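# Six arms stack one keg upright on another

## Task

Set one keg upright on top of the other so it is centred on it, using six arms whose feet are fixed at these scene positions in metres and face these headings in degrees counter-clockwise from +x: arm1 at x=+0.42 y=+0.46 z=+0.76 heading -98; arm2 at x=+0.01 y=+0.47 z=+0.65 heading -83; arm3 at x=-0.44 y=+0.52 z=+0.67 heading -99; arm4 at x=-0.59 y=-0.23 z=+0.67 heading +59; arm5 at x=+0.02 y=-0.46 z=+0.73 heading +77; arm6 at x=+0.46 y=-0.52 z=+0.70 heading +103. The stack must stand by itself at the end; if a robot is still holding it in place, it is not done. Finish by opening the grippers and pulling the arms away.

## Robot and tools

Setup. Six identical i2rt Big YAM arms, named arm1 to arm6, work in one physics scene. Each has six revolving joints, a two-finger gripper and a wrist camera that rides on top of the hand looking toward the fingertips (when joints 1 and 6 are zero and the hand is level and forward). A fixed room camera, cam_high, views the scene from above. The hand can reach roughly 1.0 m out from the joint-1 axis. A loose object may occasionally get nudged by an outside push.

Frame. Everything lives in one shared scene frame with its origin on the floor and +z up; foot positions are given in metres and headings in degrees counter-clockwise from +x. The hand point is halfway between the fingertips; its z axis runs along the fingers and its y axis is the closing direction. Poses are computed from each foot's true placement, which is never printed.

Joints (all absolute targets, radians except the gripper): joint1_rad -2.879 to 2.879, rotates the arm about its foot, positive is counter-clockwise seen from above, zero points the arm along its foot's heading. joint2_rad 0 to 3.141, shoulder; zero has the upper arm lying back roughly level, larger values raise it and then bring it forward. joint3_rad 0 to 3.019, elbow; zero is fully folded, larger opens it. joint4_rad -1.692 to 1.57, hand pitch, positive tips the fingers up. joint5_rad -1.57 to 1.57, sideways hand swing, positive toward the arm's right. joint6_rad -2.094 to 2.094, hand roll, positive clockwise when viewed from behind the hand. gripper_m 0 to 0.093, the fingertip gap in metres; grip force tops out near 50 to 62 N per pad, lower on some units. Arrival tolerances: ±0.045, ±0.14, ±0.09, ±0.055, ±0.03, ±0.035 rad and ±0.003 m respectively. Joints move at different speeds, so the hand may sweep a wide curve between postures.

execute_actions. Argument actions is a list holding a single action object, or an empty list to just read state and images. The action is keyed by robot name; each robot entry holds joints, a map from joint name (joint1_rad ... joint6_rad, gripper_m) to an absolute target. Each arm gets its own map; any subset of arms and joints may appear. All named motions begin together and may finish at different moments; no action runs past 15 s. Omitted joints or arms may keep driving toward earlier targets. Optional cameras lists which images to return (arm1_cam_wrist ... arm6_cam_wrist, cam_high, or all); omitted, null or all gives every camera, an empty list gives none. The pictures line gives the order of returned images. Any unknown key, name or out-of-range number rejects the whole call and nothing moves.

Reading results. joint_status tells how each commanded motion ended. off_target: it stopped short and may still be pressing. contact_stop or time_out: the joint gave up its target and holds where it stopped, except that after time_out it may retain a target (or one within 0.375, 0.375, 0.113, 0.225, 0.075, 0.3 rad of its position for joints 1 to 6) and keep pushing, moving there on its own if freed; on_its_own lists such joints. In on_its_own, held at is the target held, not the actual position. joint command not followed (usually with a cause: line) means a safety check between or within arms blocked that arm's joint targets; the gripper part still runs. Blocked joints show not_followed and may be retried on every later action until new valid targets are given. A call without an action never shows this line. To relieve pushing, command a joint to its reported position. Tiny target changes may not move a joint at all. A joint bearing a load sags afterwards.

Heat. Holding loads, even while you are thinking, warms motors. A MOTOR HOT warning appears from 85 °C; at 100 °C that arm's motors and gripper go limp until cooled and it drops (OVER-TEMPERATURE FAULT). Affected keys then read limit_stop_at_motor_heat; resend their targets. Some heat persists into the next scene.

wait: seconds from 0 to 10; commands nothing, lets the simulation run, returns state and images like an empty call.

zoom_image: camera (one name) and region [x0, y0, x1, y1] in pixels of that camera's most recent full image, top-left origin, at most 504 by 504. Wrist images are 616x616 fisheye; cam_high is 504x504.

read_manual: optional section, only licences; returns URDF licence text, moves nothing.

finished_scene: scene, the integer of the current scene. Call it only when the keg stack stands unaided and the arms are open and clear; it cannot be reversed and reports success. The world keeps running while you compose replies, holding your last commands.

Avoid: two arms pressing hard together (ends the run) or colliding hard; the blocking check may react late and ignores fingers, gripper housings and wrist cameras. The arms do not halt on contact and can shove forcefully, so avoid driving into the table or kegs. Avoid dropping, slipping, slamming or knocking over the kegs. A stop on one call cancels later motion calls in that same reply.

Each tool is called after ">>>" by a JSON object that holds its "fn" and its "kwargs".

## Session

>>> {"fn": "execute_actions", "kwargs": {"actions": []}}

Scene clock: 0.00 s.
Motor temperatures (°C, as the motors report them): arm1=[28 38 40 25 28 25] | arm2=[29 34 43 26 26 28] | arm3=[27 27 34 26 25 28] | arm4=[29 29 41 27 30 26] | arm5=[28 37 40 28 27 27] | arm6=[25 34 36 27 30 27]
arm1.joint_positions: joint1_rad=+0.359 joint2_rad=+0.581 joint3_rad=+1.384 joint4_rad=-1.331 joint5_rad=+0.089 joint6_rad=-0.416 gripper_m=+0.094
arm1.joint_status: not commanded
arm1.hand: x=+0.4533 y=+0.2428 z=+1.3099 quat_wxyz=(-0.286, -0.409, -0.763, +0.410) (m; scene frame)
arm2.joint_positions: joint1_rad=-0.251 joint2_rad=+0.631 joint3_rad=+1.454 joint4_rad=-1.469 joint5_rad=-0.154 joint6_rad=+0.295 gripper_m=+0.095
arm2.joint_status: not commanded
arm2.hand: x=+0.0080 y=+0.2617 z=+1.1941 quat_wxyz=(-0.387, -0.730, -0.511, +0.237) (m; scene frame)
arm3.joint_positions: joint1_rad=+0.158 joint2_rad=+0.590 joint3_rad=+1.464 joint4_rad=-1.242 joint5_rad=+0.185 joint6_rad=+0.494 gripper_m=+0.095
arm3.joint_status: not commanded
arm3.hand: x=-0.4725 y=+0.3033 z=+1.2759 quat_wxyz=(-0.444, -0.732, -0.375, +0.356) (m; scene frame)
arm4.joint_positions: joint1_rad=-0.405 joint2_rad=+0.532 joint3_rad=+1.330 joint4_rad=-1.417 joint5_rad=-0.040 joint6_rad=-0.491 gripper_m=+0.094
arm4.joint_status: not commanded
arm4.hand: x=-0.4342 y=-0.1165 z=+1.1792 quat_wxyz=(-0.460, +0.473, -0.750, -0.050) (m; scene frame)
arm5.joint_positions: joint1_rad=+0.310 joint2_rad=+0.600 joint3_rad=+1.455 joint4_rad=-1.187 joint5_rad=+0.258 joint6_rad=+0.099 gripper_m=+0.094
arm5.joint_status: not commanded
arm5.hand: x=+0.0397 y=-0.2333 z=+1.3361 quat_wxyz=(-0.450, +0.516, -0.624, -0.376) (m; scene frame)
arm6.joint_positions: joint1_rad=-0.095 joint2_rad=+0.540 joint3_rad=+1.341 joint4_rad=-1.527 joint5_rad=-0.212 joint6_rad=+0.487 gripper_m=+0.095
arm6.joint_status: not commanded
arm6.hand: x=+0.4040 y=-0.3400 z=+1.1953 quat_wxyz=(-0.097, +0.551, -0.725, -0.402) (m; scene frame)
pictures: arm1_cam_wrist, arm2_cam_wrist, arm3_cam_wrist, arm4_cam_wrist, arm5_cam_wrist, arm6_cam_wrist, cam_high
Images, in order (width x height): arm1_cam_wrist 616x616, arm2_cam_wrist 616x616, arm3_cam_wrist 616x616, arm4_cam_wrist 616x616, arm5_cam_wrist 616x616, arm6_cam_wrist 616x616, cam_high 504x504.

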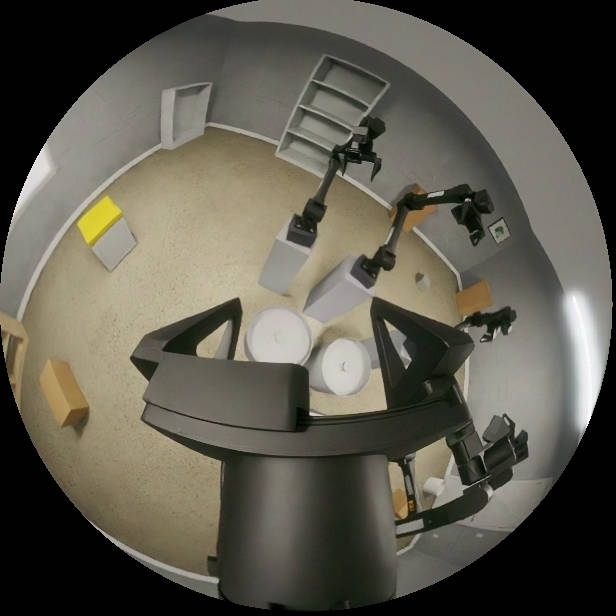

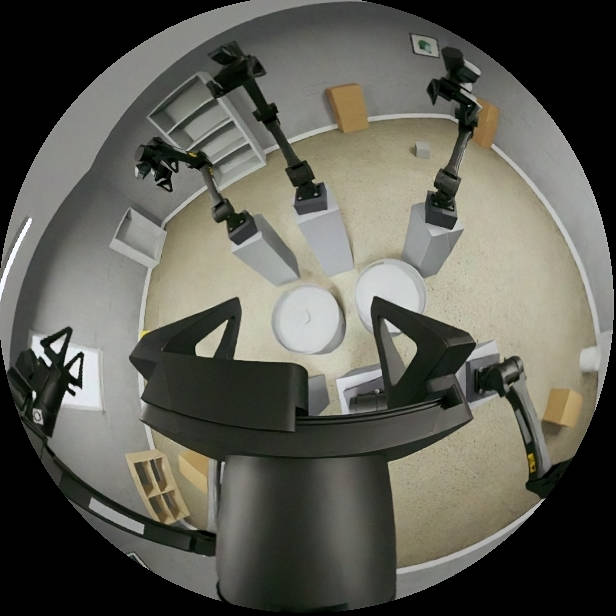

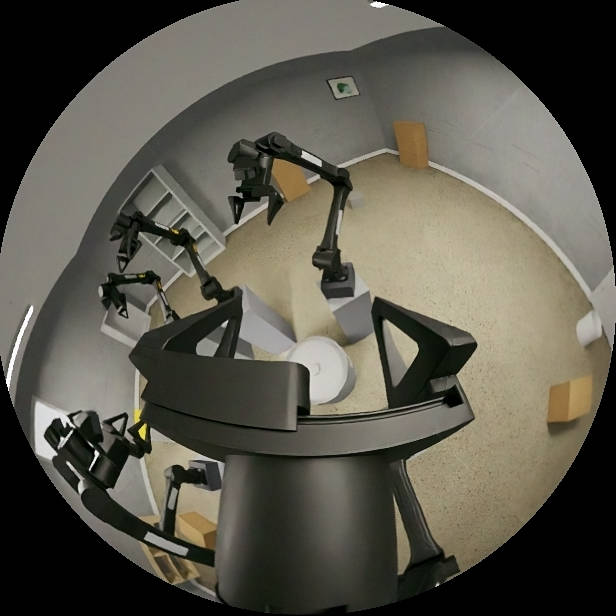

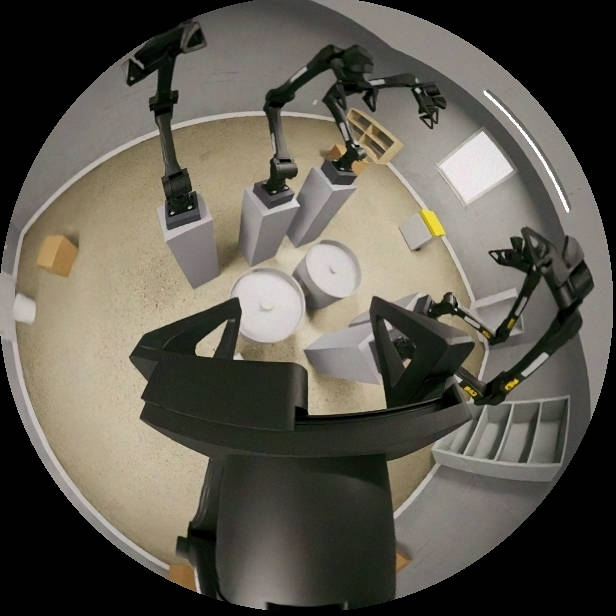

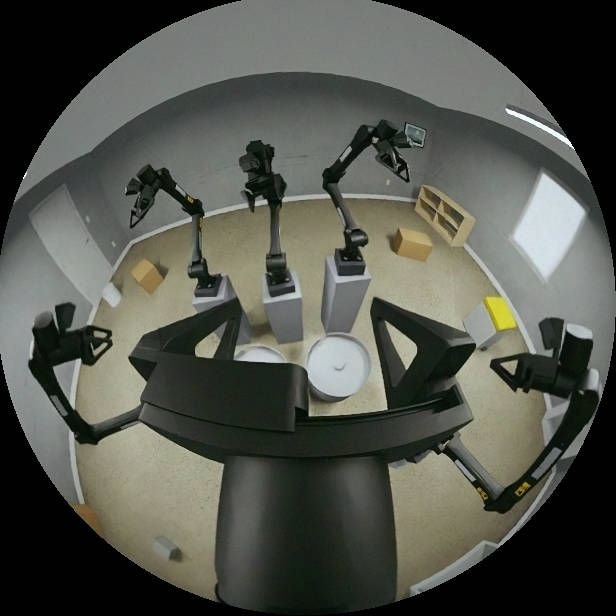

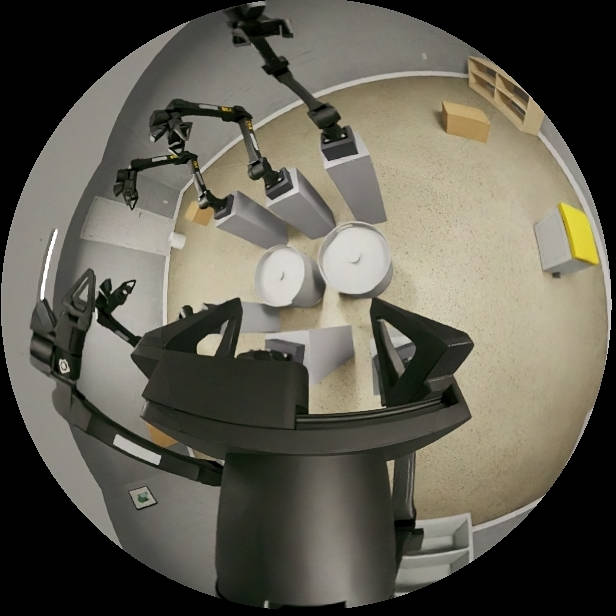

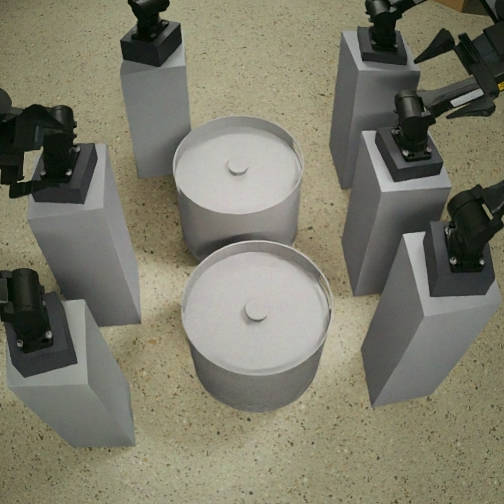

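>>> {"fn": "execute_actions", "kwargs": {"actions": [{"arm1":{"joints":{"joint1_rad":0.061,"joint2_rad":1.6,"joint3_rad":0.78,"joint4_rad":-0.8,"joint5_rad":0,"joint6_rad":-0.865}},"arm2":{"joints":{"joint1_rad":0.19,"joint2_rad":1.6,"joint3_rad":0.72,"joint4_rad":-0.72,"joint5_rad":0,"joint6_rad":1.098}},"arm5":{"joints":{"joint1_rad":-0.058,"joint2_rad":1.6,"joint3_rad":0.78,"joint4_rad":-0.8,"joint5_rad":0,"joint6_rad":-1.07}},"arm6":{"joints":{"joint1_rad":-0.059,"joint2_rad":1.6,"joint3_rad":0.88,"joint4_rad":-0.9,"joint5_rad":0,"joint6_rad":0.953}},"arm3":{"joints":{"joint1_rad":-1.3}},"arm4":{"joints":{"joint1_rad":1.6}}}], "cameras": ["arm2_cam_wrist","arm5_cam_wrist","cam_high"]}}

>>> {"fn": "execute_actions", "kwargs": {"actions": [{"arm1":{"joints":{"joint2_rad":2.1,"joint4_rad":-0.3}},"arm2":{"joints":{"joint2_rad":1.9,"joint4_rad":-0.41}},"arm5":{"joints":{"joint2_rad":2.05,"joint4_rad":-0.34}},"arm6":{"joints":{"joint2_rad":2.0,"joint4_rad":-0.49}}}], "cameras": []}}

>>> {"fn": "execute_actions", "kwargs": {"actions": [{"arm1":{"joints":{"joint2_rad":2.58,"joint3_rad":0.835,"joint4_rad":0.17}},"arm2":{"joints":{"joint2_rad":2.225,"joint3_rad":0.741,"joint4_rad":-0.09}},"arm5":{"joints":{"joint2_rad":2.46,"joint3_rad":0.828,"joint4_rad":0.058}},"arm6":{"joints":{"joint2_rad":2.38,"joint3_rad":0.926,"joint4_rad":-0.12}}}], "cameras": ["arm1_cam_wrist","arm2_cam_wrist","arm5_cam_wrist","arm6_cam_wrist","cam_high"]}}

Scene clock: 19.33 s.
Motor temperatures (°C, as the motors report them): arm1=[28 38 44 25 28 25] | arm2=[29 34 46 26 26 28] | arm3=[27 27 37 27 25 28] | arm4=[29 29 45 27 30 26] | arm5=[28 37 42 28 27 27] | arm6=[25 34 38 27 30 27]
arm1.joint_positions: joint1_rad=+0.063 joint2_rad=+1.581 joint3_rad=+0.763 joint4_rad=-0.819 joint5_rad=+0.002 joint6_rad=-0.858 gripper_m=+0.094
arm1.joint_status: all done
arm1.hand: x=+0.3934 y=+0.1225 z=+0.7481 quat_wxyz=(+0.012, -0.384, -0.923, -0.030) (m; scene frame)
arm2.joint_positions: joint1_rad=+0.190 joint2_rad=+1.587 joint3_rad=+0.718 joint4_rad=-0.734 joint5_rad=-0.001 joint6_rad=+1.084 gripper_m=+0.095
arm2.joint_status: all done
arm2.hand: x=+0.1118 y=+0.1512 z=+0.6232 quat_wxyz=(+0.013, -0.922, -0.388, -0.001) (m; scene frame)
arm3.joint_positions: joint1_rad=-1.295 joint2_rad=+0.590 joint3_rad=+1.464 joint4_rad=-1.242 joint5_rad=+0.186 joint6_rad=+0.494 gripper_m=+0.095
arm3.joint_status: all done
arm3.hand: x=-0.6586 y=+0.5274 z=+1.2761 quat_wxyz=(-0.096, -0.796, +0.206, +0.561) (m; scene frame)
arm4.joint_positions: joint1_rad=+1.594 joint2_rad=+0.532 joint3_rad=+1.330 joint4_rad=-1.417 joint5_rad=-0.040 joint6_rad=-0.491 gripper_m=+0.094
arm4.joint_status: all done
arm4.hand: x=-0.7645 y=-0.1426 z=+1.1782 quat_wxyz=(-0.212, +0.888, -0.003, -0.408) (m; scene frame)
arm5.joint_positions: joint1_rad=-0.062 joint2_rad=+1.582 joint3_rad=+0.764 joint4_rad=-0.808 joint5_rad=+0.005 joint6_rad=-1.058 gripper_m=+0.094
arm5.joint_status: all done
arm5.hand: x=+0.1162 y=-0.1323 z=+0.7106 quat_wxyz=(+0.025, +0.922, -0.387, +0.008) (m; scene frame)
arm6.joint_positions: joint1_rad=-0.067 joint2_rad=+1.600 joint3_rad=+0.871 joint4_rad=-0.912 joint5_rad=-0.003 joint6_rad=+0.937 gripper_m=+0.095
arm6.joint_status: all done
arm6.hand: x=+0.4037 y=-0.1560 z=+0.7032 quat_wxyz=(+0.014, +0.383, -0.923, +0.040) (m; scene frame)
pictures: arm2_cam_wrist, arm5_cam_wrist, cam_high
Images, in order (width x height): arm2_cam_wrist 616x616, arm5_cam_wrist 616x616, cam_high 504x504.

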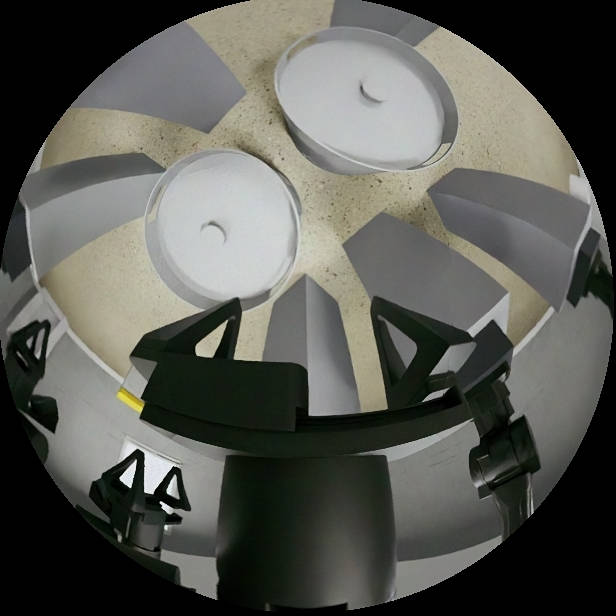

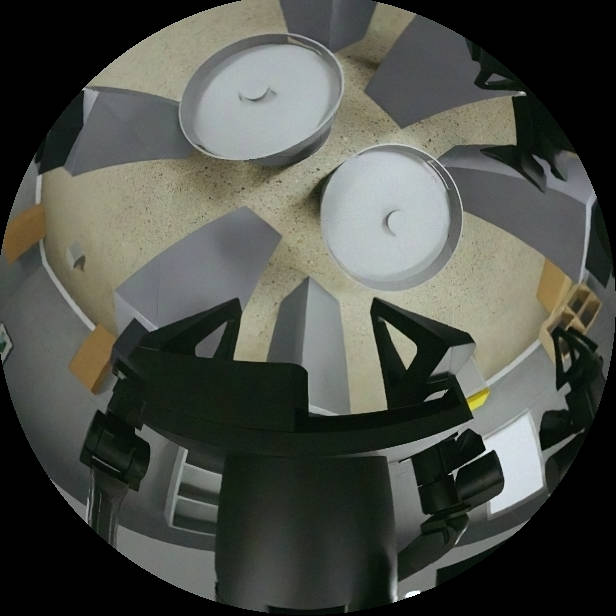

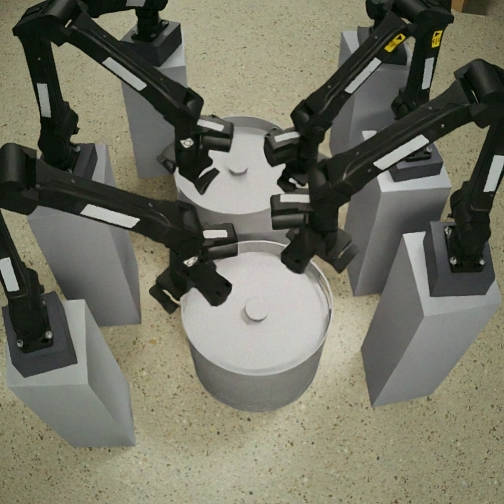

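Scene clock: 20.60 s.
Motor temperatures (°C, as the motors report them): arm1=[28 38 44 25 28 25] | arm2=[29 34 45 26 26 28] | arm3=[27 27 37 27 25 28] | arm4=[29 29 45 27 30 26] | arm5=[28 37 42 28 27 27] | arm6=[25 34 38 27 30 27]
arm1.joint_positions: joint1_rad=+0.063 joint2_rad=+2.085 joint3_rad=+0.766 joint4_rad=-0.319 joint5_rad=+0.002 joint6_rad=-0.858 gripper_m=+0.094
arm1.joint_status: all done
arm1.hand: x=+0.3926 y=+0.1151 z=+0.5751 quat_wxyz=(+0.012, -0.384, -0.923, -0.031) (m; scene frame)
arm2.joint_positions: joint1_rad=+0.190 joint2_rad=+1.904 joint3_rad=+0.718 joint4_rad=-0.424 joint5_rad=-0.001 joint6_rad=+1.085 gripper_m=+0.095
arm2.joint_status: all done
arm2.hand: x=+0.1146 y=+0.1418 z=+0.5192 quat_wxyz=(+0.016, -0.922, -0.388, -0.001) (m; scene frame)
arm3.joint_positions: joint1_rad=-1.295 joint2_rad=+0.590 joint3_rad=+1.464 joint4_rad=-1.242 joint5_rad=+0.186 joint6_rad=+0.494 gripper_m=+0.095
arm3.joint_status: not commanded
arm3.hand: x=-0.6586 y=+0.5274 z=+1.2761 quat_wxyz=(-0.096, -0.796, +0.206, +0.561) (m; scene frame)
arm4.joint_positions: joint1_rad=+1.594 joint2_rad=+0.532 joint3_rad=+1.330 joint4_rad=-1.417 joint5_rad=-0.040 joint6_rad=-0.491 gripper_m=+0.094
arm4.joint_status: not commanded
arm4.hand: x=-0.7645 y=-0.1426 z=+1.1782 quat_wxyz=(-0.212, +0.888, -0.003, -0.408) (m; scene frame)
arm5.joint_positions: joint1_rad=-0.062 joint2_rad=+2.038 joint3_rad=+0.765 joint4_rad=-0.350 joint5_rad=+0.004 joint6_rad=-1.059 gripper_m=+0.094
arm5.joint_status: all done
arm5.hand: x=+0.1201 y=-0.1215 z=+0.5539 quat_wxyz=(+0.023, +0.922, -0.386, +0.008) (m; scene frame)
arm6.joint_positions: joint1_rad=-0.067 joint2_rad=+2.009 joint3_rad=+0.871 joint4_rad=-0.503 joint5_rad=-0.003 joint6_rad=+0.937 gripper_m=+0.095
arm6.joint_status: all done
arm6.hand: x=+0.4003 y=-0.1397 z=+0.5482 quat_wxyz=(+0.014, +0.383, -0.923, +0.039) (m; scene frame)
pictures: none
No camera images: the call's "cameras" was empty. Leave "cameras" out to get every camera's image.

Scene clock: 22.07 s.
Motor temperatures (°C, as the motors report them): arm1=[28 38 43 25 28 25] | arm2=[29 34 45 26 26 28] | arm3=[27 27 37 27 25 28] | arm4=[29 29 45 27 30 26] | arm5=[28 37 42 28 27 27] | arm6=[25 34 37 27 30 27]
arm1.joint_positions: joint1_rad=+0.063 joint2_rad=+2.582 joint3_rad=+0.831 joint4_rad=+0.151 joint5_rad=+0.002 joint6_rad=-0.858 gripper_m=+0.094
arm1.joint_status: all done
arm1.hand: x=+0.3956 y=+0.1572 z=+0.4159 quat_wxyz=(+0.006, -0.384, -0.923, -0.013) (m; scene frame)
arm2.joint_positions: joint1_rad=+0.190 joint2_rad=+2.231 joint3_rad=+0.730 joint4_rad=-0.104 joint5_rad=-0.001 joint6_rad=+1.085 gripper_m=+0.095
arm2.joint_status: all done
arm2.hand: x=+0.1092 y=+0.1582 z=+0.4140 quat_wxyz=(+0.014, -0.922, -0.387, -0.001) (m; scene frame)
arm3.joint_positions: joint1_rad=-1.295 joint2_rad=+0.590 joint3_rad=+1.464 joint4_rad=-1.242 joint5_rad=+0.186 joint6_rad=+0.494 gripper_m=+0.095
arm3.joint_status: not commanded
arm3.hand: x=-0.6586 y=+0.5274 z=+1.2761 quat_wxyz=(-0.096, -0.796, +0.206, +0.561) (m; scene frame)
arm4.joint_positions: joint1_rad=+1.594 joint2_rad=+0.532 joint3_rad=+1.330 joint4_rad=-1.417 joint5_rad=-0.040 joint6_rad=-0.491 gripper_m=+0.094
arm4.joint_status: not commanded
arm4.hand: x=-0.7645 y=-0.1426 z=+1.1782 quat_wxyz=(-0.212, +0.888, -0.003, -0.408) (m; scene frame)
arm5.joint_positions: joint1_rad=-0.062 joint2_rad=+2.456 joint3_rad=+0.824 joint4_rad=+0.048 joint5_rad=+0.004 joint6_rad=-1.059 gripper_m=+0.094
arm5.joint_status: all done
arm5.hand: x=+0.1152 y=-0.1409 z=+0.4171 quat_wxyz=(+0.003, +0.922, -0.386, +0.005) (m; scene frame)
arm6.joint_positions: joint1_rad=-0.067 joint2_rad=+2.384 joint3_rad=+0.921 joint4_rad=-0.132 joint5_rad=-0.003 joint6_rad=+0.938 gripper_m=+0.095
arm6.joint_status: all done
arm6.hand: x=+0.4011 y=-0.1499 z=+0.4114 quat_wxyz=(+0.009, +0.383, -0.924, +0.017) (m; scene frame)
pictures: arm1_cam_wrist, arm2_cam_wrist, arm5_cam_wrist, arm6_cam_wrist, cam_high
joint command not followed: on one or more control steps a check withheld the commanded joint targets of the arm1 arm, and it was not sent them on those steps.
cause: the commanded joint targets would bring a part of the robot too close to another arm (this arm's wrist (the part past joint 4) and the other arm's wrist (the part past joint 4)); next, command targets that bring no part of the robot closer to that arm.
joint command not followed: on one or more control steps a check withheld the commanded joint targets of the arm6 arm, and it was not sent them on those steps.
cause: the commanded joint targets would bring a part of the robot too close to another arm (this arm's wrist (the part past joint 4) and the other arm's wrist (the part past joint 4)); next, command targets that bring no part of the robot closer to that arm.
Images, in order (width x height): arm1_cam_wrist 616x616, arm2_cam_wrist 616x616, arm5_cam_wrist 616x616, arm6_cam_wrist 616x616, cam_high 504x504.

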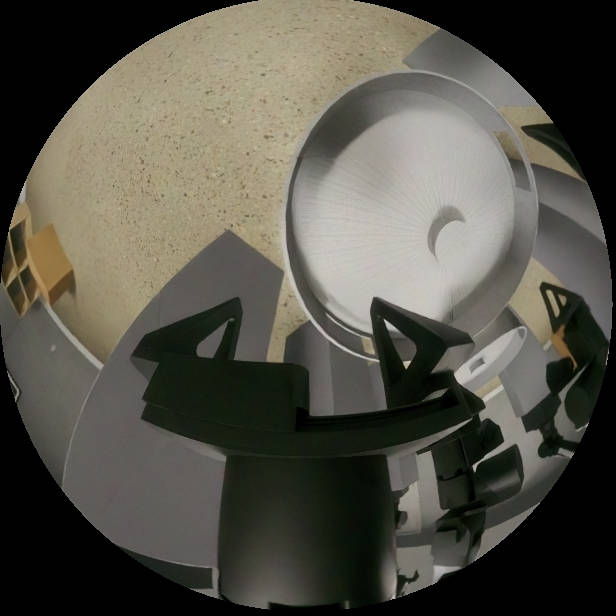

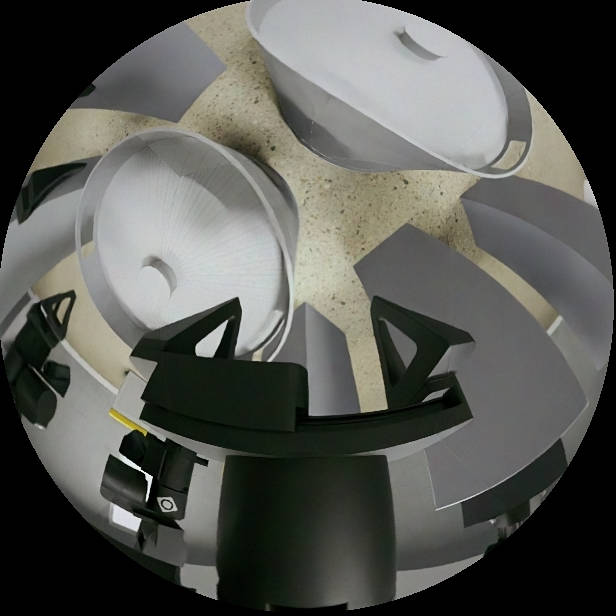

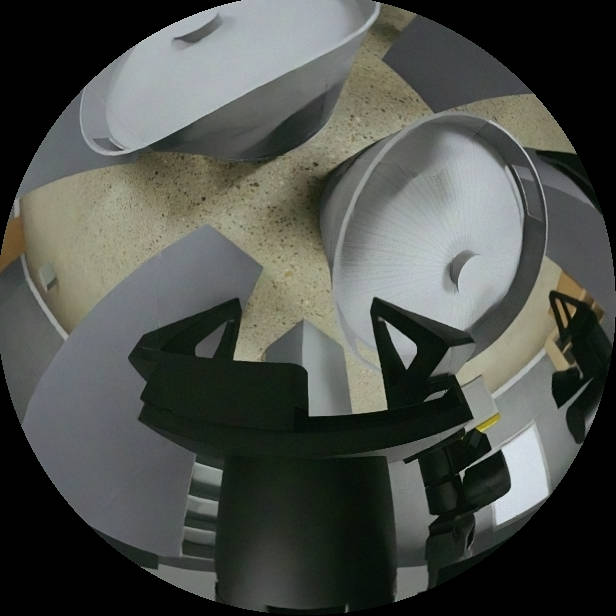

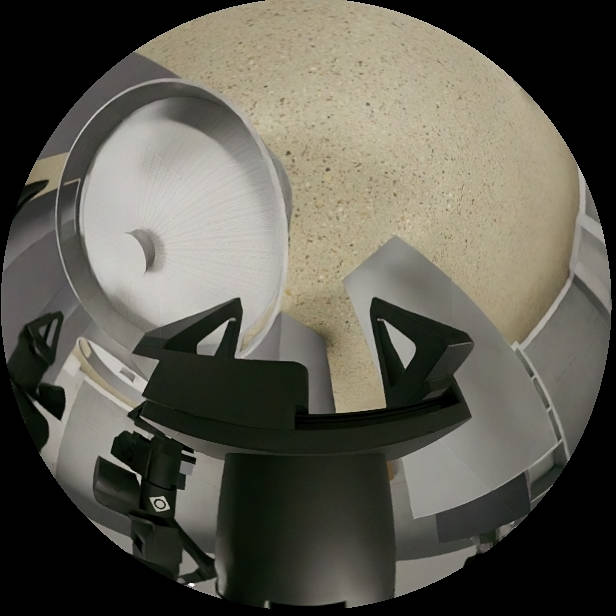

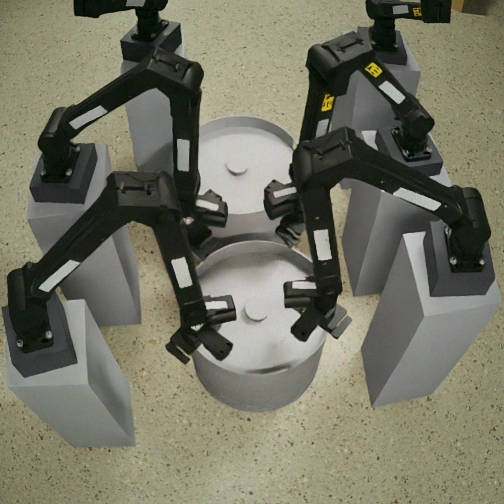

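>>> {"fn": "execute_actions", "kwargs": {"actions": [{"arm1":{"joints":{"joint1_rad":0.11,"joint2_rad":2.667,"joint3_rad":0.855,"joint4_rad":0.265,"joint6_rad":-0.81}},"arm2":{"joints":{"joint1_rad":0.258,"joint2_rad":2.302,"joint3_rad":0.752,"joint4_rad":0.008,"joint6_rad":1.17}},"arm5":{"joints":{"joint1_rad":-0.085,"joint2_rad":2.535,"joint3_rad":0.938,"joint4_rad":0.028,"joint6_rad":-1.105}},"arm6":{"joints":{"joint1_rad":-0.104,"joint2_rad":2.455,"joint3_rad":1.018,"joint4_rad":-0.11,"joint6_rad":0.91}}}], "cameras": []}}

>>> {"fn": "execute_actions", "kwargs": {"actions": [{"arm1":{"joints":{"joint2_rad":2.76,"joint3_rad":0.922,"joint4_rad":0.285}},"arm2":{"joints":{"joint2_rad":2.407,"joint3_rad":0.795,"joint4_rad":0.063}},"arm5":{"joints":{"joint2_rad":2.627,"joint3_rad":0.997,"joint4_rad":0.07}},"arm6":{"joints":{"joint2_rad":2.545,"joint3_rad":1.068,"joint4_rad":-0.077}}}], "cameras": ["arm1_cam_wrist","arm2_cam_wrist","arm5_cam_wrist","arm6_cam_wrist"]}}

Scene clock: 38.57 s.
Motor temperatures (°C, as the motors report them): arm1=[28 39 41 25 28 25] | arm2=[29 34 43 26 26 28] | arm3=[27 27 38 27 25 28] | arm4=[29 29 46 27 30 26] | arm5=[28 37 41 28 27 27] | arm6=[25 35 36 27 30 27]
arm1.joint_positions: joint1_rad=+0.109 joint2_rad=+2.642 joint3_rad=+0.859 joint4_rad=+0.245 joint5_rad=+0.002 joint6_rad=-0.817 gripper_m=+0.094
arm1.joint_status: all done
arm1.hand: x=+0.4091 y=+0.1455 z=+0.3965 quat_wxyz=(-0.004, -0.382, -0.924, +0.016) (m; scene frame)
arm2.joint_positions: joint1_rad=+0.256 joint2_rad=+2.291 joint3_rad=+0.745 joint4_rad=-0.007 joint5_rad=-0.001 joint6_rad=+1.156 gripper_m=+0.095
arm2.joint_status: all done
arm2.hand: x=+0.1336 y=+0.1550 z=+0.3954 quat_wxyz=(-0.012, -0.923, -0.385, +0.001) (m; scene frame)
arm3.joint_positions: joint1_rad=-1.295 joint2_rad=+0.590 joint3_rad=+1.464 joint4_rad=-1.242 joint5_rad=+0.186 joint6_rad=+0.494 gripper_m=+0.095
arm3.joint_status: not commanded
arm3.hand: x=-0.6586 y=+0.5274 z=+1.2761 quat_wxyz=(-0.096, -0.796, +0.206, +0.561) (m; scene frame)
arm4.joint_positions: joint1_rad=+1.594 joint2_rad=+0.532 joint3_rad=+1.330 joint4_rad=-1.417 joint5_rad=-0.040 joint6_rad=-0.491 gripper_m=+0.094
arm4.joint_status: not commanded
arm4.hand: x=-0.7645 y=-0.1426 z=+1.1782 quat_wxyz=(-0.212, +0.888, -0.003, -0.408) (m; scene frame)
arm5.joint_positions: joint1_rad=-0.081 joint2_rad=+2.510 joint3_rad=+0.940 joint4_rad=+0.036 joint5_rad=+0.004 joint6_rad=-1.093 gripper_m=+0.094
arm5.joint_status: all done
arm5.hand: x=+0.1345 y=-0.0999 z=+0.3981 quat_wxyz=(-0.021, +0.925, -0.379, +0.003) (m; scene frame)
arm6.joint_positions: joint1_rad=-0.101 joint2_rad=+2.445 joint3_rad=+1.018 joint4_rad=-0.119 joint5_rad=-0.003 joint6_rad=+0.926 gripper_m=+0.095
arm6.joint_status: all done
arm6.hand: x=+0.4096 y=-0.1106 z=+0.3927 quat_wxyz=(+0.002, +0.373, -0.928, -0.006) (m; scene frame)
pictures: none
No camera images: the call's "cameras" was empty. Leave "cameras" out to get every camera's image.

Scene clock: 39.43 s.
Motor temperatures (°C, as the motors report them): arm1=[28 39 41 25 28 25] | arm2=[29 34 43 26 26 28] | arm3=[27 27 38 27 25 28] | arm4=[29 29 46 27 30 26] | arm5=[28 37 41 28 27 27] | arm6=[25 35 36 27 30 27]
arm1.joint_positions: joint1_rad=+0.109 joint2_rad=+2.738 joint3_rad=+0.926 joint4_rad=+0.270 joint5_rad=+0.002 joint6_rad=-0.817 gripper_m=+0.094
arm1.joint_status: all done
arm1.hand: x=+0.4091 y=+0.1477 z=+0.3634 quat_wxyz=(-0.003, -0.382, -0.924, +0.014) (m; scene frame)
arm2.joint_positions: joint1_rad=+0.256 joint2_rad=+2.401 joint3_rad=+0.796 joint4_rad=+0.051 joint5_rad=-0.001 joint6_rad=+1.157 gripper_m=+0.095
arm2.joint_status: all done
arm2.hand: x=+0.1340 y=+0.1537 z=+0.3609 quat_wxyz=(-0.011, -0.923, -0.385, +0.001) (m; scene frame)
arm3.joint_positions: joint1_rad=-1.295 joint2_rad=+0.590 joint3_rad=+1.464 joint4_rad=-1.242 joint5_rad=+0.186 joint6_rad=+0.494 gripper_m=+0.095
arm3.joint_status: not commanded
arm3.hand: x=-0.6586 y=+0.5274 z=+1.2761 quat_wxyz=(-0.096, -0.796, +0.206, +0.561) (m; scene frame)
arm4.joint_positions: joint1_rad=+1.594 joint2_rad=+0.532 joint3_rad=+1.330 joint4_rad=-1.417 joint5_rad=-0.040 joint6_rad=-0.491 gripper_m=+0.094
arm4.joint_status: not commanded
arm4.hand: x=-0.7645 y=-0.1426 z=+1.1782 quat_wxyz=(-0.212, +0.888, -0.003, -0.408) (m; scene frame)
arm5.joint_positions: joint1_rad=-0.081 joint2_rad=+2.607 joint3_rad=+0.996 joint4_rad=+0.063 joint5_rad=+0.004 joint6_rad=-1.094 gripper_m=+0.094
arm5.joint_status: all done
arm5.hand: x=+0.1335 y=-0.1037 z=+0.3641 quat_wxyz=(-0.014, +0.925, -0.379, +0.003) (m; scene frame)
arm6.joint_positions: joint1_rad=-0.101 joint2_rad=+2.544 joint3_rad=+1.067 joint4_rad=-0.086 joint5_rad=-0.003 joint6_rad=+0.925 gripper_m=+0.095
arm6.joint_status: all done
arm6.hand: x=+0.4101 y=-0.1168 z=+0.3566 quat_wxyz=(+0.005, +0.373, -0.928, +0.002) (m; scene frame)
pictures: arm1_cam_wrist, arm2_cam_wrist, arm5_cam_wrist, arm6_cam_wrist
Images, in order (width x height): arm1_cam_wrist 616x616, arm2_cam_wrist 616x616, arm5_cam_wrist 616x616, arm6_cam_wrist 616x616.

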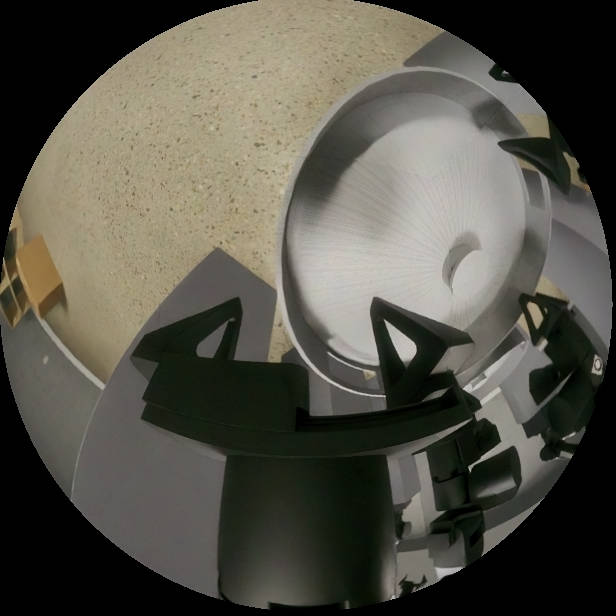

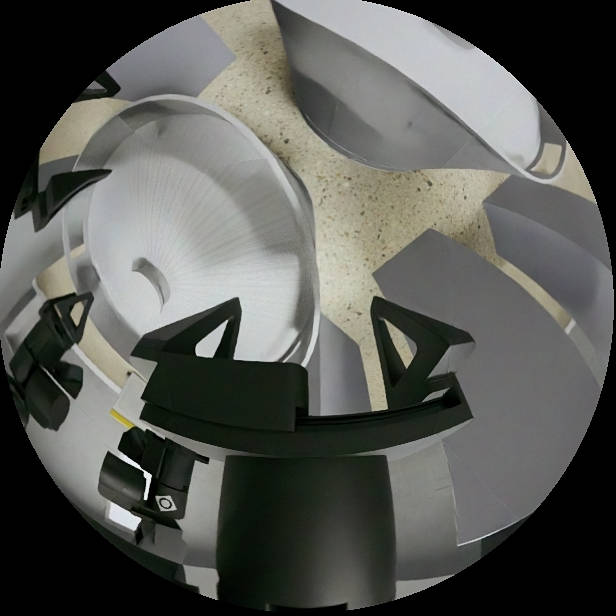

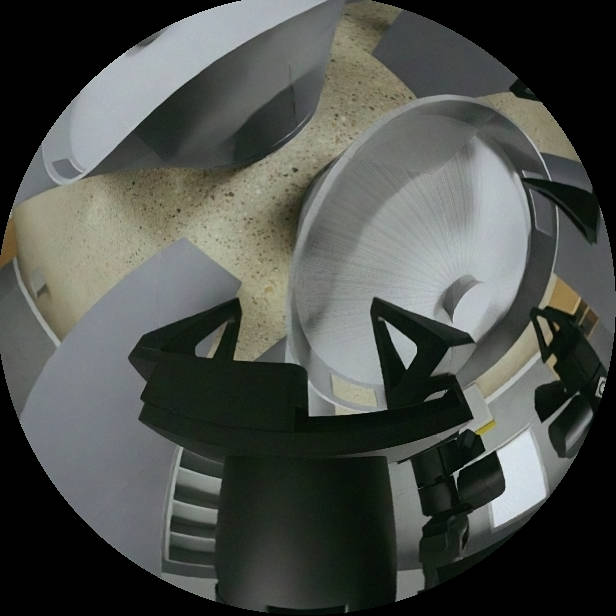

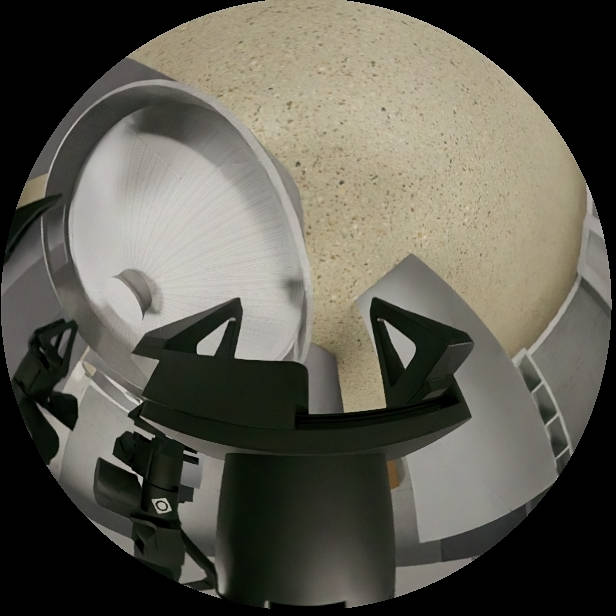

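>>> {"fn": "execute_actions", "kwargs": {"actions": [{"arm1":{"joints":{"joint1_rad":0.125,"joint2_rad":2.875,"joint3_rad":0.978,"joint4_rad":0.305}},"arm2":{"joints":{"joint2_rad":2.522,"joint3_rad":0.834,"joint4_rad":0.115}},"arm5":{"joints":{"joint2_rad":2.738,"joint3_rad":1.054,"joint4_rad":0.098}},"arm6":{"joints":{"joint2_rad":2.638,"joint3_rad":1.118,"joint4_rad":-0.043}}}], "cameras": ["arm1_cam_wrist","arm2_cam_wrist","arm5_cam_wrist","arm6_cam_wrist"]}}

Scene clock: 44.83 s.
Motor temperatures (°C, as the motors report them): arm1=[28 38 40 25 28 25] | arm2=[29 34 43 26 26 28] | arm3=[27 27 38 27 25 28] | arm4=[29 29 46 27 30 26] | arm5=[28 37 40 28 27 27] | arm6=[25 35 36 27 30 27]
arm1.joint_positions: joint1_rad=+0.117 joint2_rad=+2.860 joint3_rad=+0.983 joint4_rad=+0.292 joint5_rad=+0.002 joint6_rad=-0.817 gripper_m=+0.094
arm1.joint_status: all done
arm1.hand: x=+0.4122 y=+0.1740 z=+0.3238 quat_wxyz=(+0.004, -0.379, -0.926, -0.006) (m; scene frame)
arm2.joint_positions: joint1_rad=+0.256 joint2_rad=+2.519 joint3_rad=+0.835 joint4_rad=+0.105 joint5_rad=-0.001 joint6_rad=+1.157 gripper_m=+0.095
arm2.joint_status: all done
arm2.hand: x=+0.1288 y=+0.1666 z=+0.3232 quat_wxyz=(+0.001, -0.923, -0.385, +0.001) (m; scene frame)
arm3.joint_positions: joint1_rad=-1.295 joint2_rad=+0.590 joint3_rad=+1.464 joint4_rad=-1.242 joint5_rad=+0.186 joint6_rad=+0.494 gripper_m=+0.095
arm3.joint_status: not commanded
arm3.hand: x=-0.6586 y=+0.5274 z=+1.2761 quat_wxyz=(-0.096, -0.796, +0.206, +0.561) (m; scene frame)
arm4.joint_positions: joint1_rad=+1.594 joint2_rad=+0.532 joint3_rad=+1.330 joint4_rad=-1.417 joint5_rad=-0.040 joint6_rad=-0.491 gripper_m=+0.094
arm4.joint_status: not commanded
arm4.hand: x=-0.7645 y=-0.1426 z=+1.1782 quat_wxyz=(-0.212, +0.888, -0.003, -0.408) (m; scene frame)
arm5.joint_positions: joint1_rad=-0.081 joint2_rad=+2.722 joint3_rad=+1.052 joint4_rad=+0.094 joint5_rad=+0.004 joint6_rad=-1.094 gripper_m=+0.094
arm5.joint_status: all done
arm5.hand: x=+0.1289 y=-0.1191 z=+0.3233 quat_wxyz=(+0.000, +0.925, -0.379, +0.005) (m; scene frame)
arm6.joint_positions: joint1_rad=-0.101 joint2_rad=+2.635 joint3_rad=+1.118 joint4_rad=-0.051 joint5_rad=-0.003 joint6_rad=+0.925 gripper_m=+0.095
arm6.joint_status: all done
arm6.hand: x=+0.4105 y=-0.1215 z=+0.3227 quat_wxyz=(+0.005, +0.373, -0.928, +0.005) (m; scene frame)
pictures: arm1_cam_wrist, arm2_cam_wrist, arm5_cam_wrist, arm6_cam_wrist
Images, in order (width x height): arm1_cam_wrist 616x616, arm2_cam_wrist 616x616, arm5_cam_wrist 616x616, arm6_cam_wrist 616x616.

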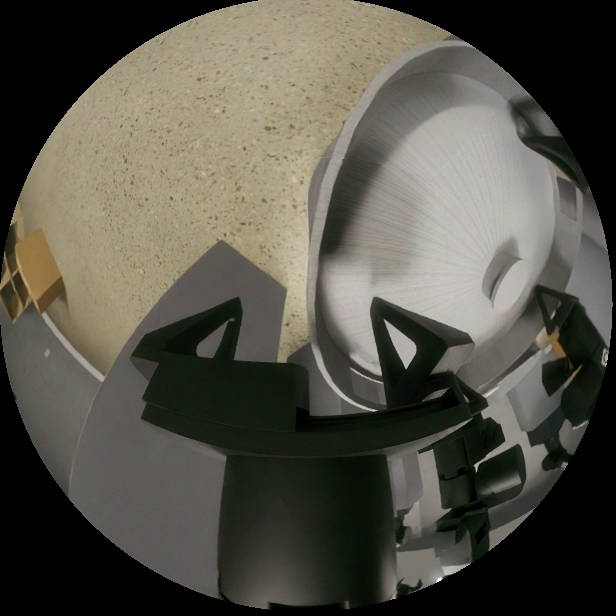

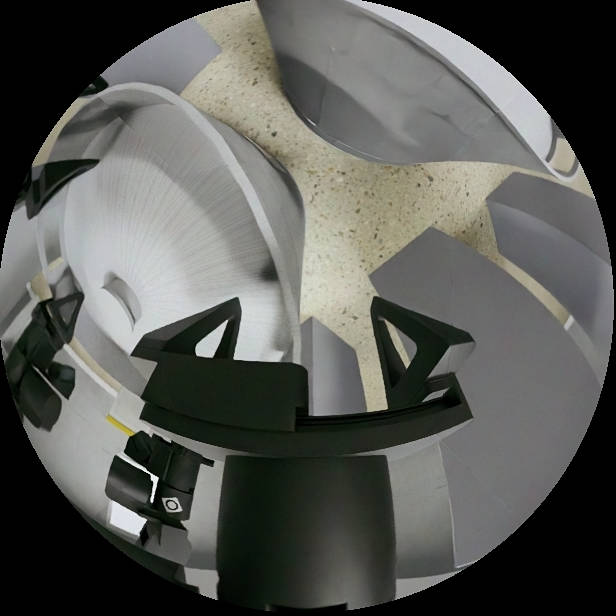

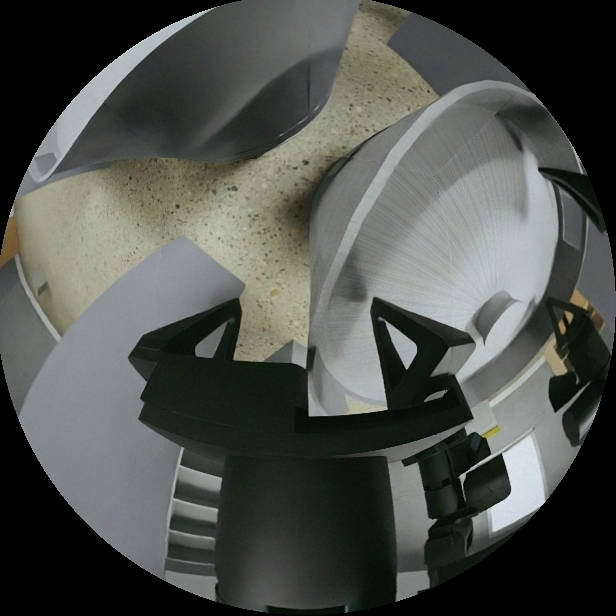

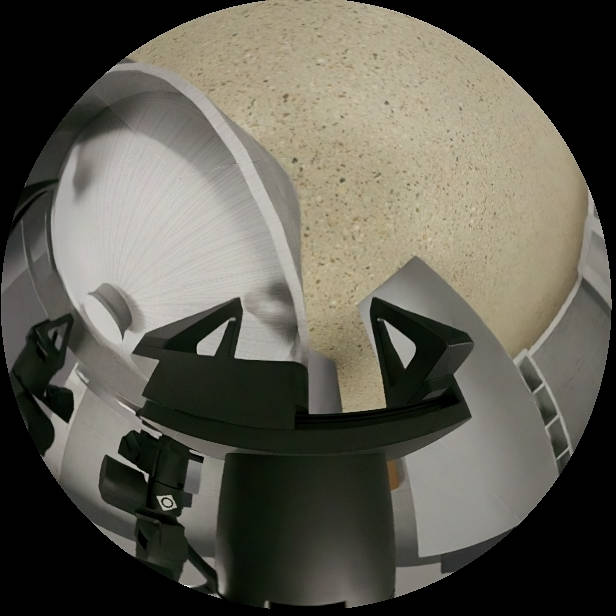

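>>> {"fn": "execute_actions", "kwargs": {"actions": [{"arm1":{"joints":{"gripper_m":0}},"arm2":{"joints":{"gripper_m":0}},"arm5":{"joints":{"gripper_m":0}},"arm6":{"joints":{"gripper_m":0}}}], "cameras": []}}

>>> {"fn": "execute_actions", "kwargs": {"actions": [{"arm1":{"joints":{"joint2_rad":2.485,"joint3_rad":0.746,"joint4_rad":0.228}},"arm2":{"joints":{"joint2_rad":2.1,"joint3_rad":0.703,"joint4_rad":-0.079}},"arm5":{"joints":{"joint2_rad":2.335,"joint3_rad":0.874,"joint4_rad":-0.016}},"arm6":{"joints":{"joint2_rad":2.255,"joint3_rad":0.982,"joint4_rad":-0.18}}}], "cameras": []}}

>>> {"fn": "execute_actions", "kwargs": {"actions": [{"arm1":{"joints":{"joint2_rad":2.145,"joint3_rad":0.612,"joint4_rad":0.041}},"arm2":{"joints":{"joint2_rad":1.76,"joint3_rad":0.668,"joint4_rad":-0.365}},"arm5":{"joints":{"joint2_rad":2.025,"joint3_rad":0.78,"joint4_rad":-0.215}},"arm6":{"joints":{"joint2_rad":1.975,"joint3_rad":0.914,"joint4_rad":-0.379}}}], "cameras": ["cam_high"]}}

Scene clock: 59.77 s.
Motor temperatures (°C, as the motors report them): arm1=[28 38 40 25 28 25] | arm2=[29 34 42 26 26 28] | arm3=[27 27 38 27 25 28] | arm4=[29 29 46 27 30 26] | arm5=[28 37 40 28 27 27] | arm6=[25 35 35 27 30 27]
arm1.joint_positions: joint1_rad=+0.118 joint2_rad=+2.860 joint3_rad=+0.987 joint4_rad=+0.299 joint5_rad=+0.016 joint6_rad=-0.906 gripper_m=+0.002
arm1.joint_status: all done
arm1.hand: x=+0.4101 y=+0.1696 z=+0.3233 quat_wxyz=(+0.009, -0.336, -0.942, +0.002) (m; scene frame)
arm2.joint_positions: joint1_rad=+0.258 joint2_rad=+2.519 joint3_rad=+0.841 joint4_rad=+0.111 joint5_rad=-0.003 joint6_rad=+1.146 gripper_m=+0.002
arm2.joint_status: all done
arm2.hand: x=+0.1317 y=+0.1623 z=+0.3230 quat_wxyz=(-0.005, -0.920, -0.391, +0.000) (m; scene frame)
arm3.joint_positions: joint1_rad=-1.295 joint2_rad=+0.590 joint3_rad=+1.464 joint4_rad=-1.242 joint5_rad=+0.186 joint6_rad=+0.494 gripper_m=+0.095
arm3.joint_status: not commanded
arm3.hand: x=-0.6586 y=+0.5274 z=+1.2761 quat_wxyz=(-0.096, -0.796, +0.206, +0.561) (m; scene frame)
arm4.joint_positions: joint1_rad=+1.594 joint2_rad=+0.532 joint3_rad=+1.330 joint4_rad=-1.417 joint5_rad=-0.040 joint6_rad=-0.491 gripper_m=+0.094
arm4.joint_status: not commanded
arm4.hand: x=-0.7645 y=-0.1426 z=+1.1782 quat_wxyz=(-0.212, +0.888, -0.003, -0.408) (m; scene frame)
arm5.joint_positions: joint1_rad=-0.084 joint2_rad=+2.722 joint3_rad=+1.057 joint4_rad=+0.097 joint5_rad=+0.003 joint6_rad=-1.060 gripper_m=+0.001
arm5.joint_status: all done
arm5.hand: x=+0.1310 y=-0.1158 z=+0.3232 quat_wxyz=(-0.004, +0.918, -0.396, +0.004) (m; scene frame)
arm6.joint_positions: joint1_rad=-0.103 joint2_rad=+2.635 joint3_rad=+1.118 joint4_rad=-0.042 joint5_rad=-0.011 joint6_rad=+0.925 gripper_m=+0.002
arm6.joint_status: all done
arm6.hand: x=+0.4093 y=-0.1188 z=+0.3227 quat_wxyz=(+0.008, +0.372, -0.928, -0.001) (m; scene frame)
pictures: none
No camera images: the call's "cameras" was empty. Leave "cameras" out to get every camera's image.

Scene clock: 61.00 s.
Motor temperatures (°C, as the motors report them): arm1=[28 38 40 25 28 25] | arm2=[29 34 42 26 26 28] | arm3=[27 27 38 27 25 28] | arm4=[29 29 46 27 30 26] | arm5=[28 37 40 28 27 27] | arm6=[25 35 35 27 30 27]
arm1.joint_positions: joint1_rad=+0.119 joint2_rad=+2.567 joint3_rad=+0.763 joint4_rad=+0.241 joint5_rad=+0.014 joint6_rad=-0.907 gripper_m=+0.002
arm1.joint_status: all done
arm1.hand: x=+0.4109 y=+0.1699 z=+0.4251 quat_wxyz=(+0.006, -0.335, -0.942, +0.006) (m; scene frame)
arm2.joint_positions: joint1_rad=+0.262 joint2_rad=+2.193 joint3_rad=+0.702 joint4_rad=-0.073 joint5_rad=-0.004 joint6_rad=+1.146 gripper_m=+0.002
arm2.joint_status: all done
arm2.hand: x=+0.1336 y=+0.1624 z=+0.4248 quat_wxyz=(-0.007, -0.920, -0.393, -0.001) (m; scene frame)
arm3.joint_positions: joint1_rad=-1.295 joint2_rad=+0.590 joint3_rad=+1.464 joint4_rad=-1.242 joint5_rad=+0.186 joint6_rad=+0.494 gripper_m=+0.095
arm3.joint_status: not commanded
arm3.hand: x=-0.6586 y=+0.5274 z=+1.2761 quat_wxyz=(-0.096, -0.796, +0.206, +0.561) (m; scene frame)
arm4.joint_positions: joint1_rad=+1.594 joint2_rad=+0.532 joint3_rad=+1.330 joint4_rad=-1.417 joint5_rad=-0.040 joint6_rad=-0.491 gripper_m=+0.094
arm4.joint_status: not commanded
arm4.hand: x=-0.7645 y=-0.1426 z=+1.1782 quat_wxyz=(-0.212, +0.888, -0.003, -0.408) (m; scene frame)
arm5.joint_positions: joint1_rad=-0.085 joint2_rad=+2.423 joint3_rad=+0.877 joint4_rad=-0.014 joint5_rad=+0.001 joint6_rad=-1.057 gripper_m=+0.001
arm5.joint_status: all done
arm5.hand: x=+0.1314 y=-0.1124 z=+0.4276 quat_wxyz=(-0.008, +0.917, -0.398, +0.002) (m; scene frame)
arm6.joint_positions: joint1_rad=-0.105 joint2_rad=+2.347 joint3_rad=+0.963 joint4_rad=-0.168 joint5_rad=-0.015 joint6_rad=+0.927 gripper_m=+0.002
arm6.joint_status: all done
arm6.hand: x=+0.4097 y=-0.1158 z=+0.4273 quat_wxyz=(+0.009, +0.370, -0.929, -0.005) (m; scene frame)
pictures: none
No camera images: the call's "cameras" was empty. Leave "cameras" out to get every camera's image.

Scene clock: 62.20 s.
Motor temperatures (°C, as the motors report them): arm1=[28 39 40 25 28 25] | arm2=[29 35 42 26 26 28] | arm3=[27 27 38 27 25 28] | arm4=[29 29 46 27 30 26] | arm5=[28 37 40 28 27 27] | arm6=[25 35 35 27 30 27]
arm1.joint_positions: joint1_rad=+0.119 joint2_rad=+2.225 joint3_rad=+0.609 joint4_rad=+0.054 joint5_rad=+0.015 joint6_rad=-0.908 gripper_m=+0.002
arm1.joint_status: all done
arm1.hand: x=+0.4108 y=+0.1691 z=+0.5257 quat_wxyz=(+0.006, -0.335, -0.942, +0.007) (m; scene frame)
arm2.joint_positions: joint1_rad=+0.264 joint2_rad=+1.855 joint3_rad=+0.650 joint4_rad=-0.358 joint5_rad=-0.003 joint6_rad=+1.147 gripper_m=+0.002
arm2.joint_status: all done
arm2.hand: x=+0.1344 y=+0.1615 z=+0.5250 quat_wxyz=(-0.007, -0.920, -0.393, +0.000) (m; scene frame)
arm3.joint_positions: joint1_rad=-1.295 joint2_rad=+0.590 joint3_rad=+1.464 joint4_rad=-1.242 joint5_rad=+0.186 joint6_rad=+0.494 gripper_m=+0.095
arm3.joint_status: not commanded
arm3.hand: x=-0.6586 y=+0.5274 z=+1.2761 quat_wxyz=(-0.096, -0.796, +0.206, +0.561) (m; scene frame)
arm4.joint_positions: joint1_rad=+1.594 joint2_rad=+0.532 joint3_rad=+1.330 joint4_rad=-1.417 joint5_rad=-0.040 joint6_rad=-0.491 gripper_m=+0.094
arm4.joint_status: not commanded
arm4.hand: x=-0.7645 y=-0.1426 z=+1.1782 quat_wxyz=(-0.212, +0.888, -0.003, -0.408) (m; scene frame)
arm5.joint_positions: joint1_rad=-0.086 joint2_rad=+2.115 joint3_rad=+0.767 joint4_rad=-0.210 joint5_rad=+0.001 joint6_rad=-1.057 gripper_m=+0.001
arm5.joint_status: all done
arm5.hand: x=+0.1310 y=-0.1131 z=+0.5275 quat_wxyz=(-0.009, +0.917, -0.398, +0.002) (m; scene frame)
arm6.joint_positions: joint1_rad=-0.105 joint2_rad=+2.060 joint3_rad=+0.876 joint4_rad=-0.366 joint5_rad=-0.018 joint6_rad=+0.927 gripper_m=+0.002
arm6.joint_status: all done
arm6.hand: x=+0.4100 y=-0.1166 z=+0.5285 quat_wxyz=(+0.010, +0.370, -0.929, -0.006) (m; scene frame)
pictures: cam_high
Images, in order (width x height): cam_high 504x504.

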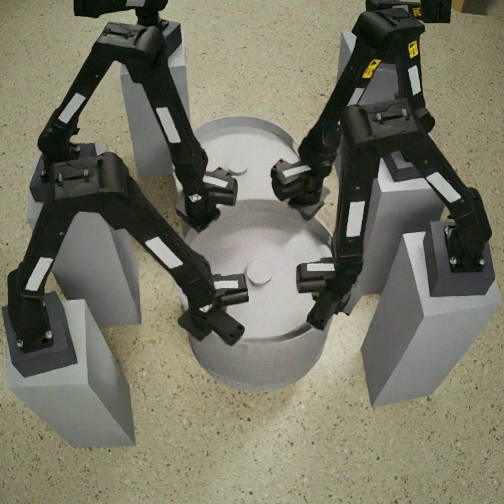

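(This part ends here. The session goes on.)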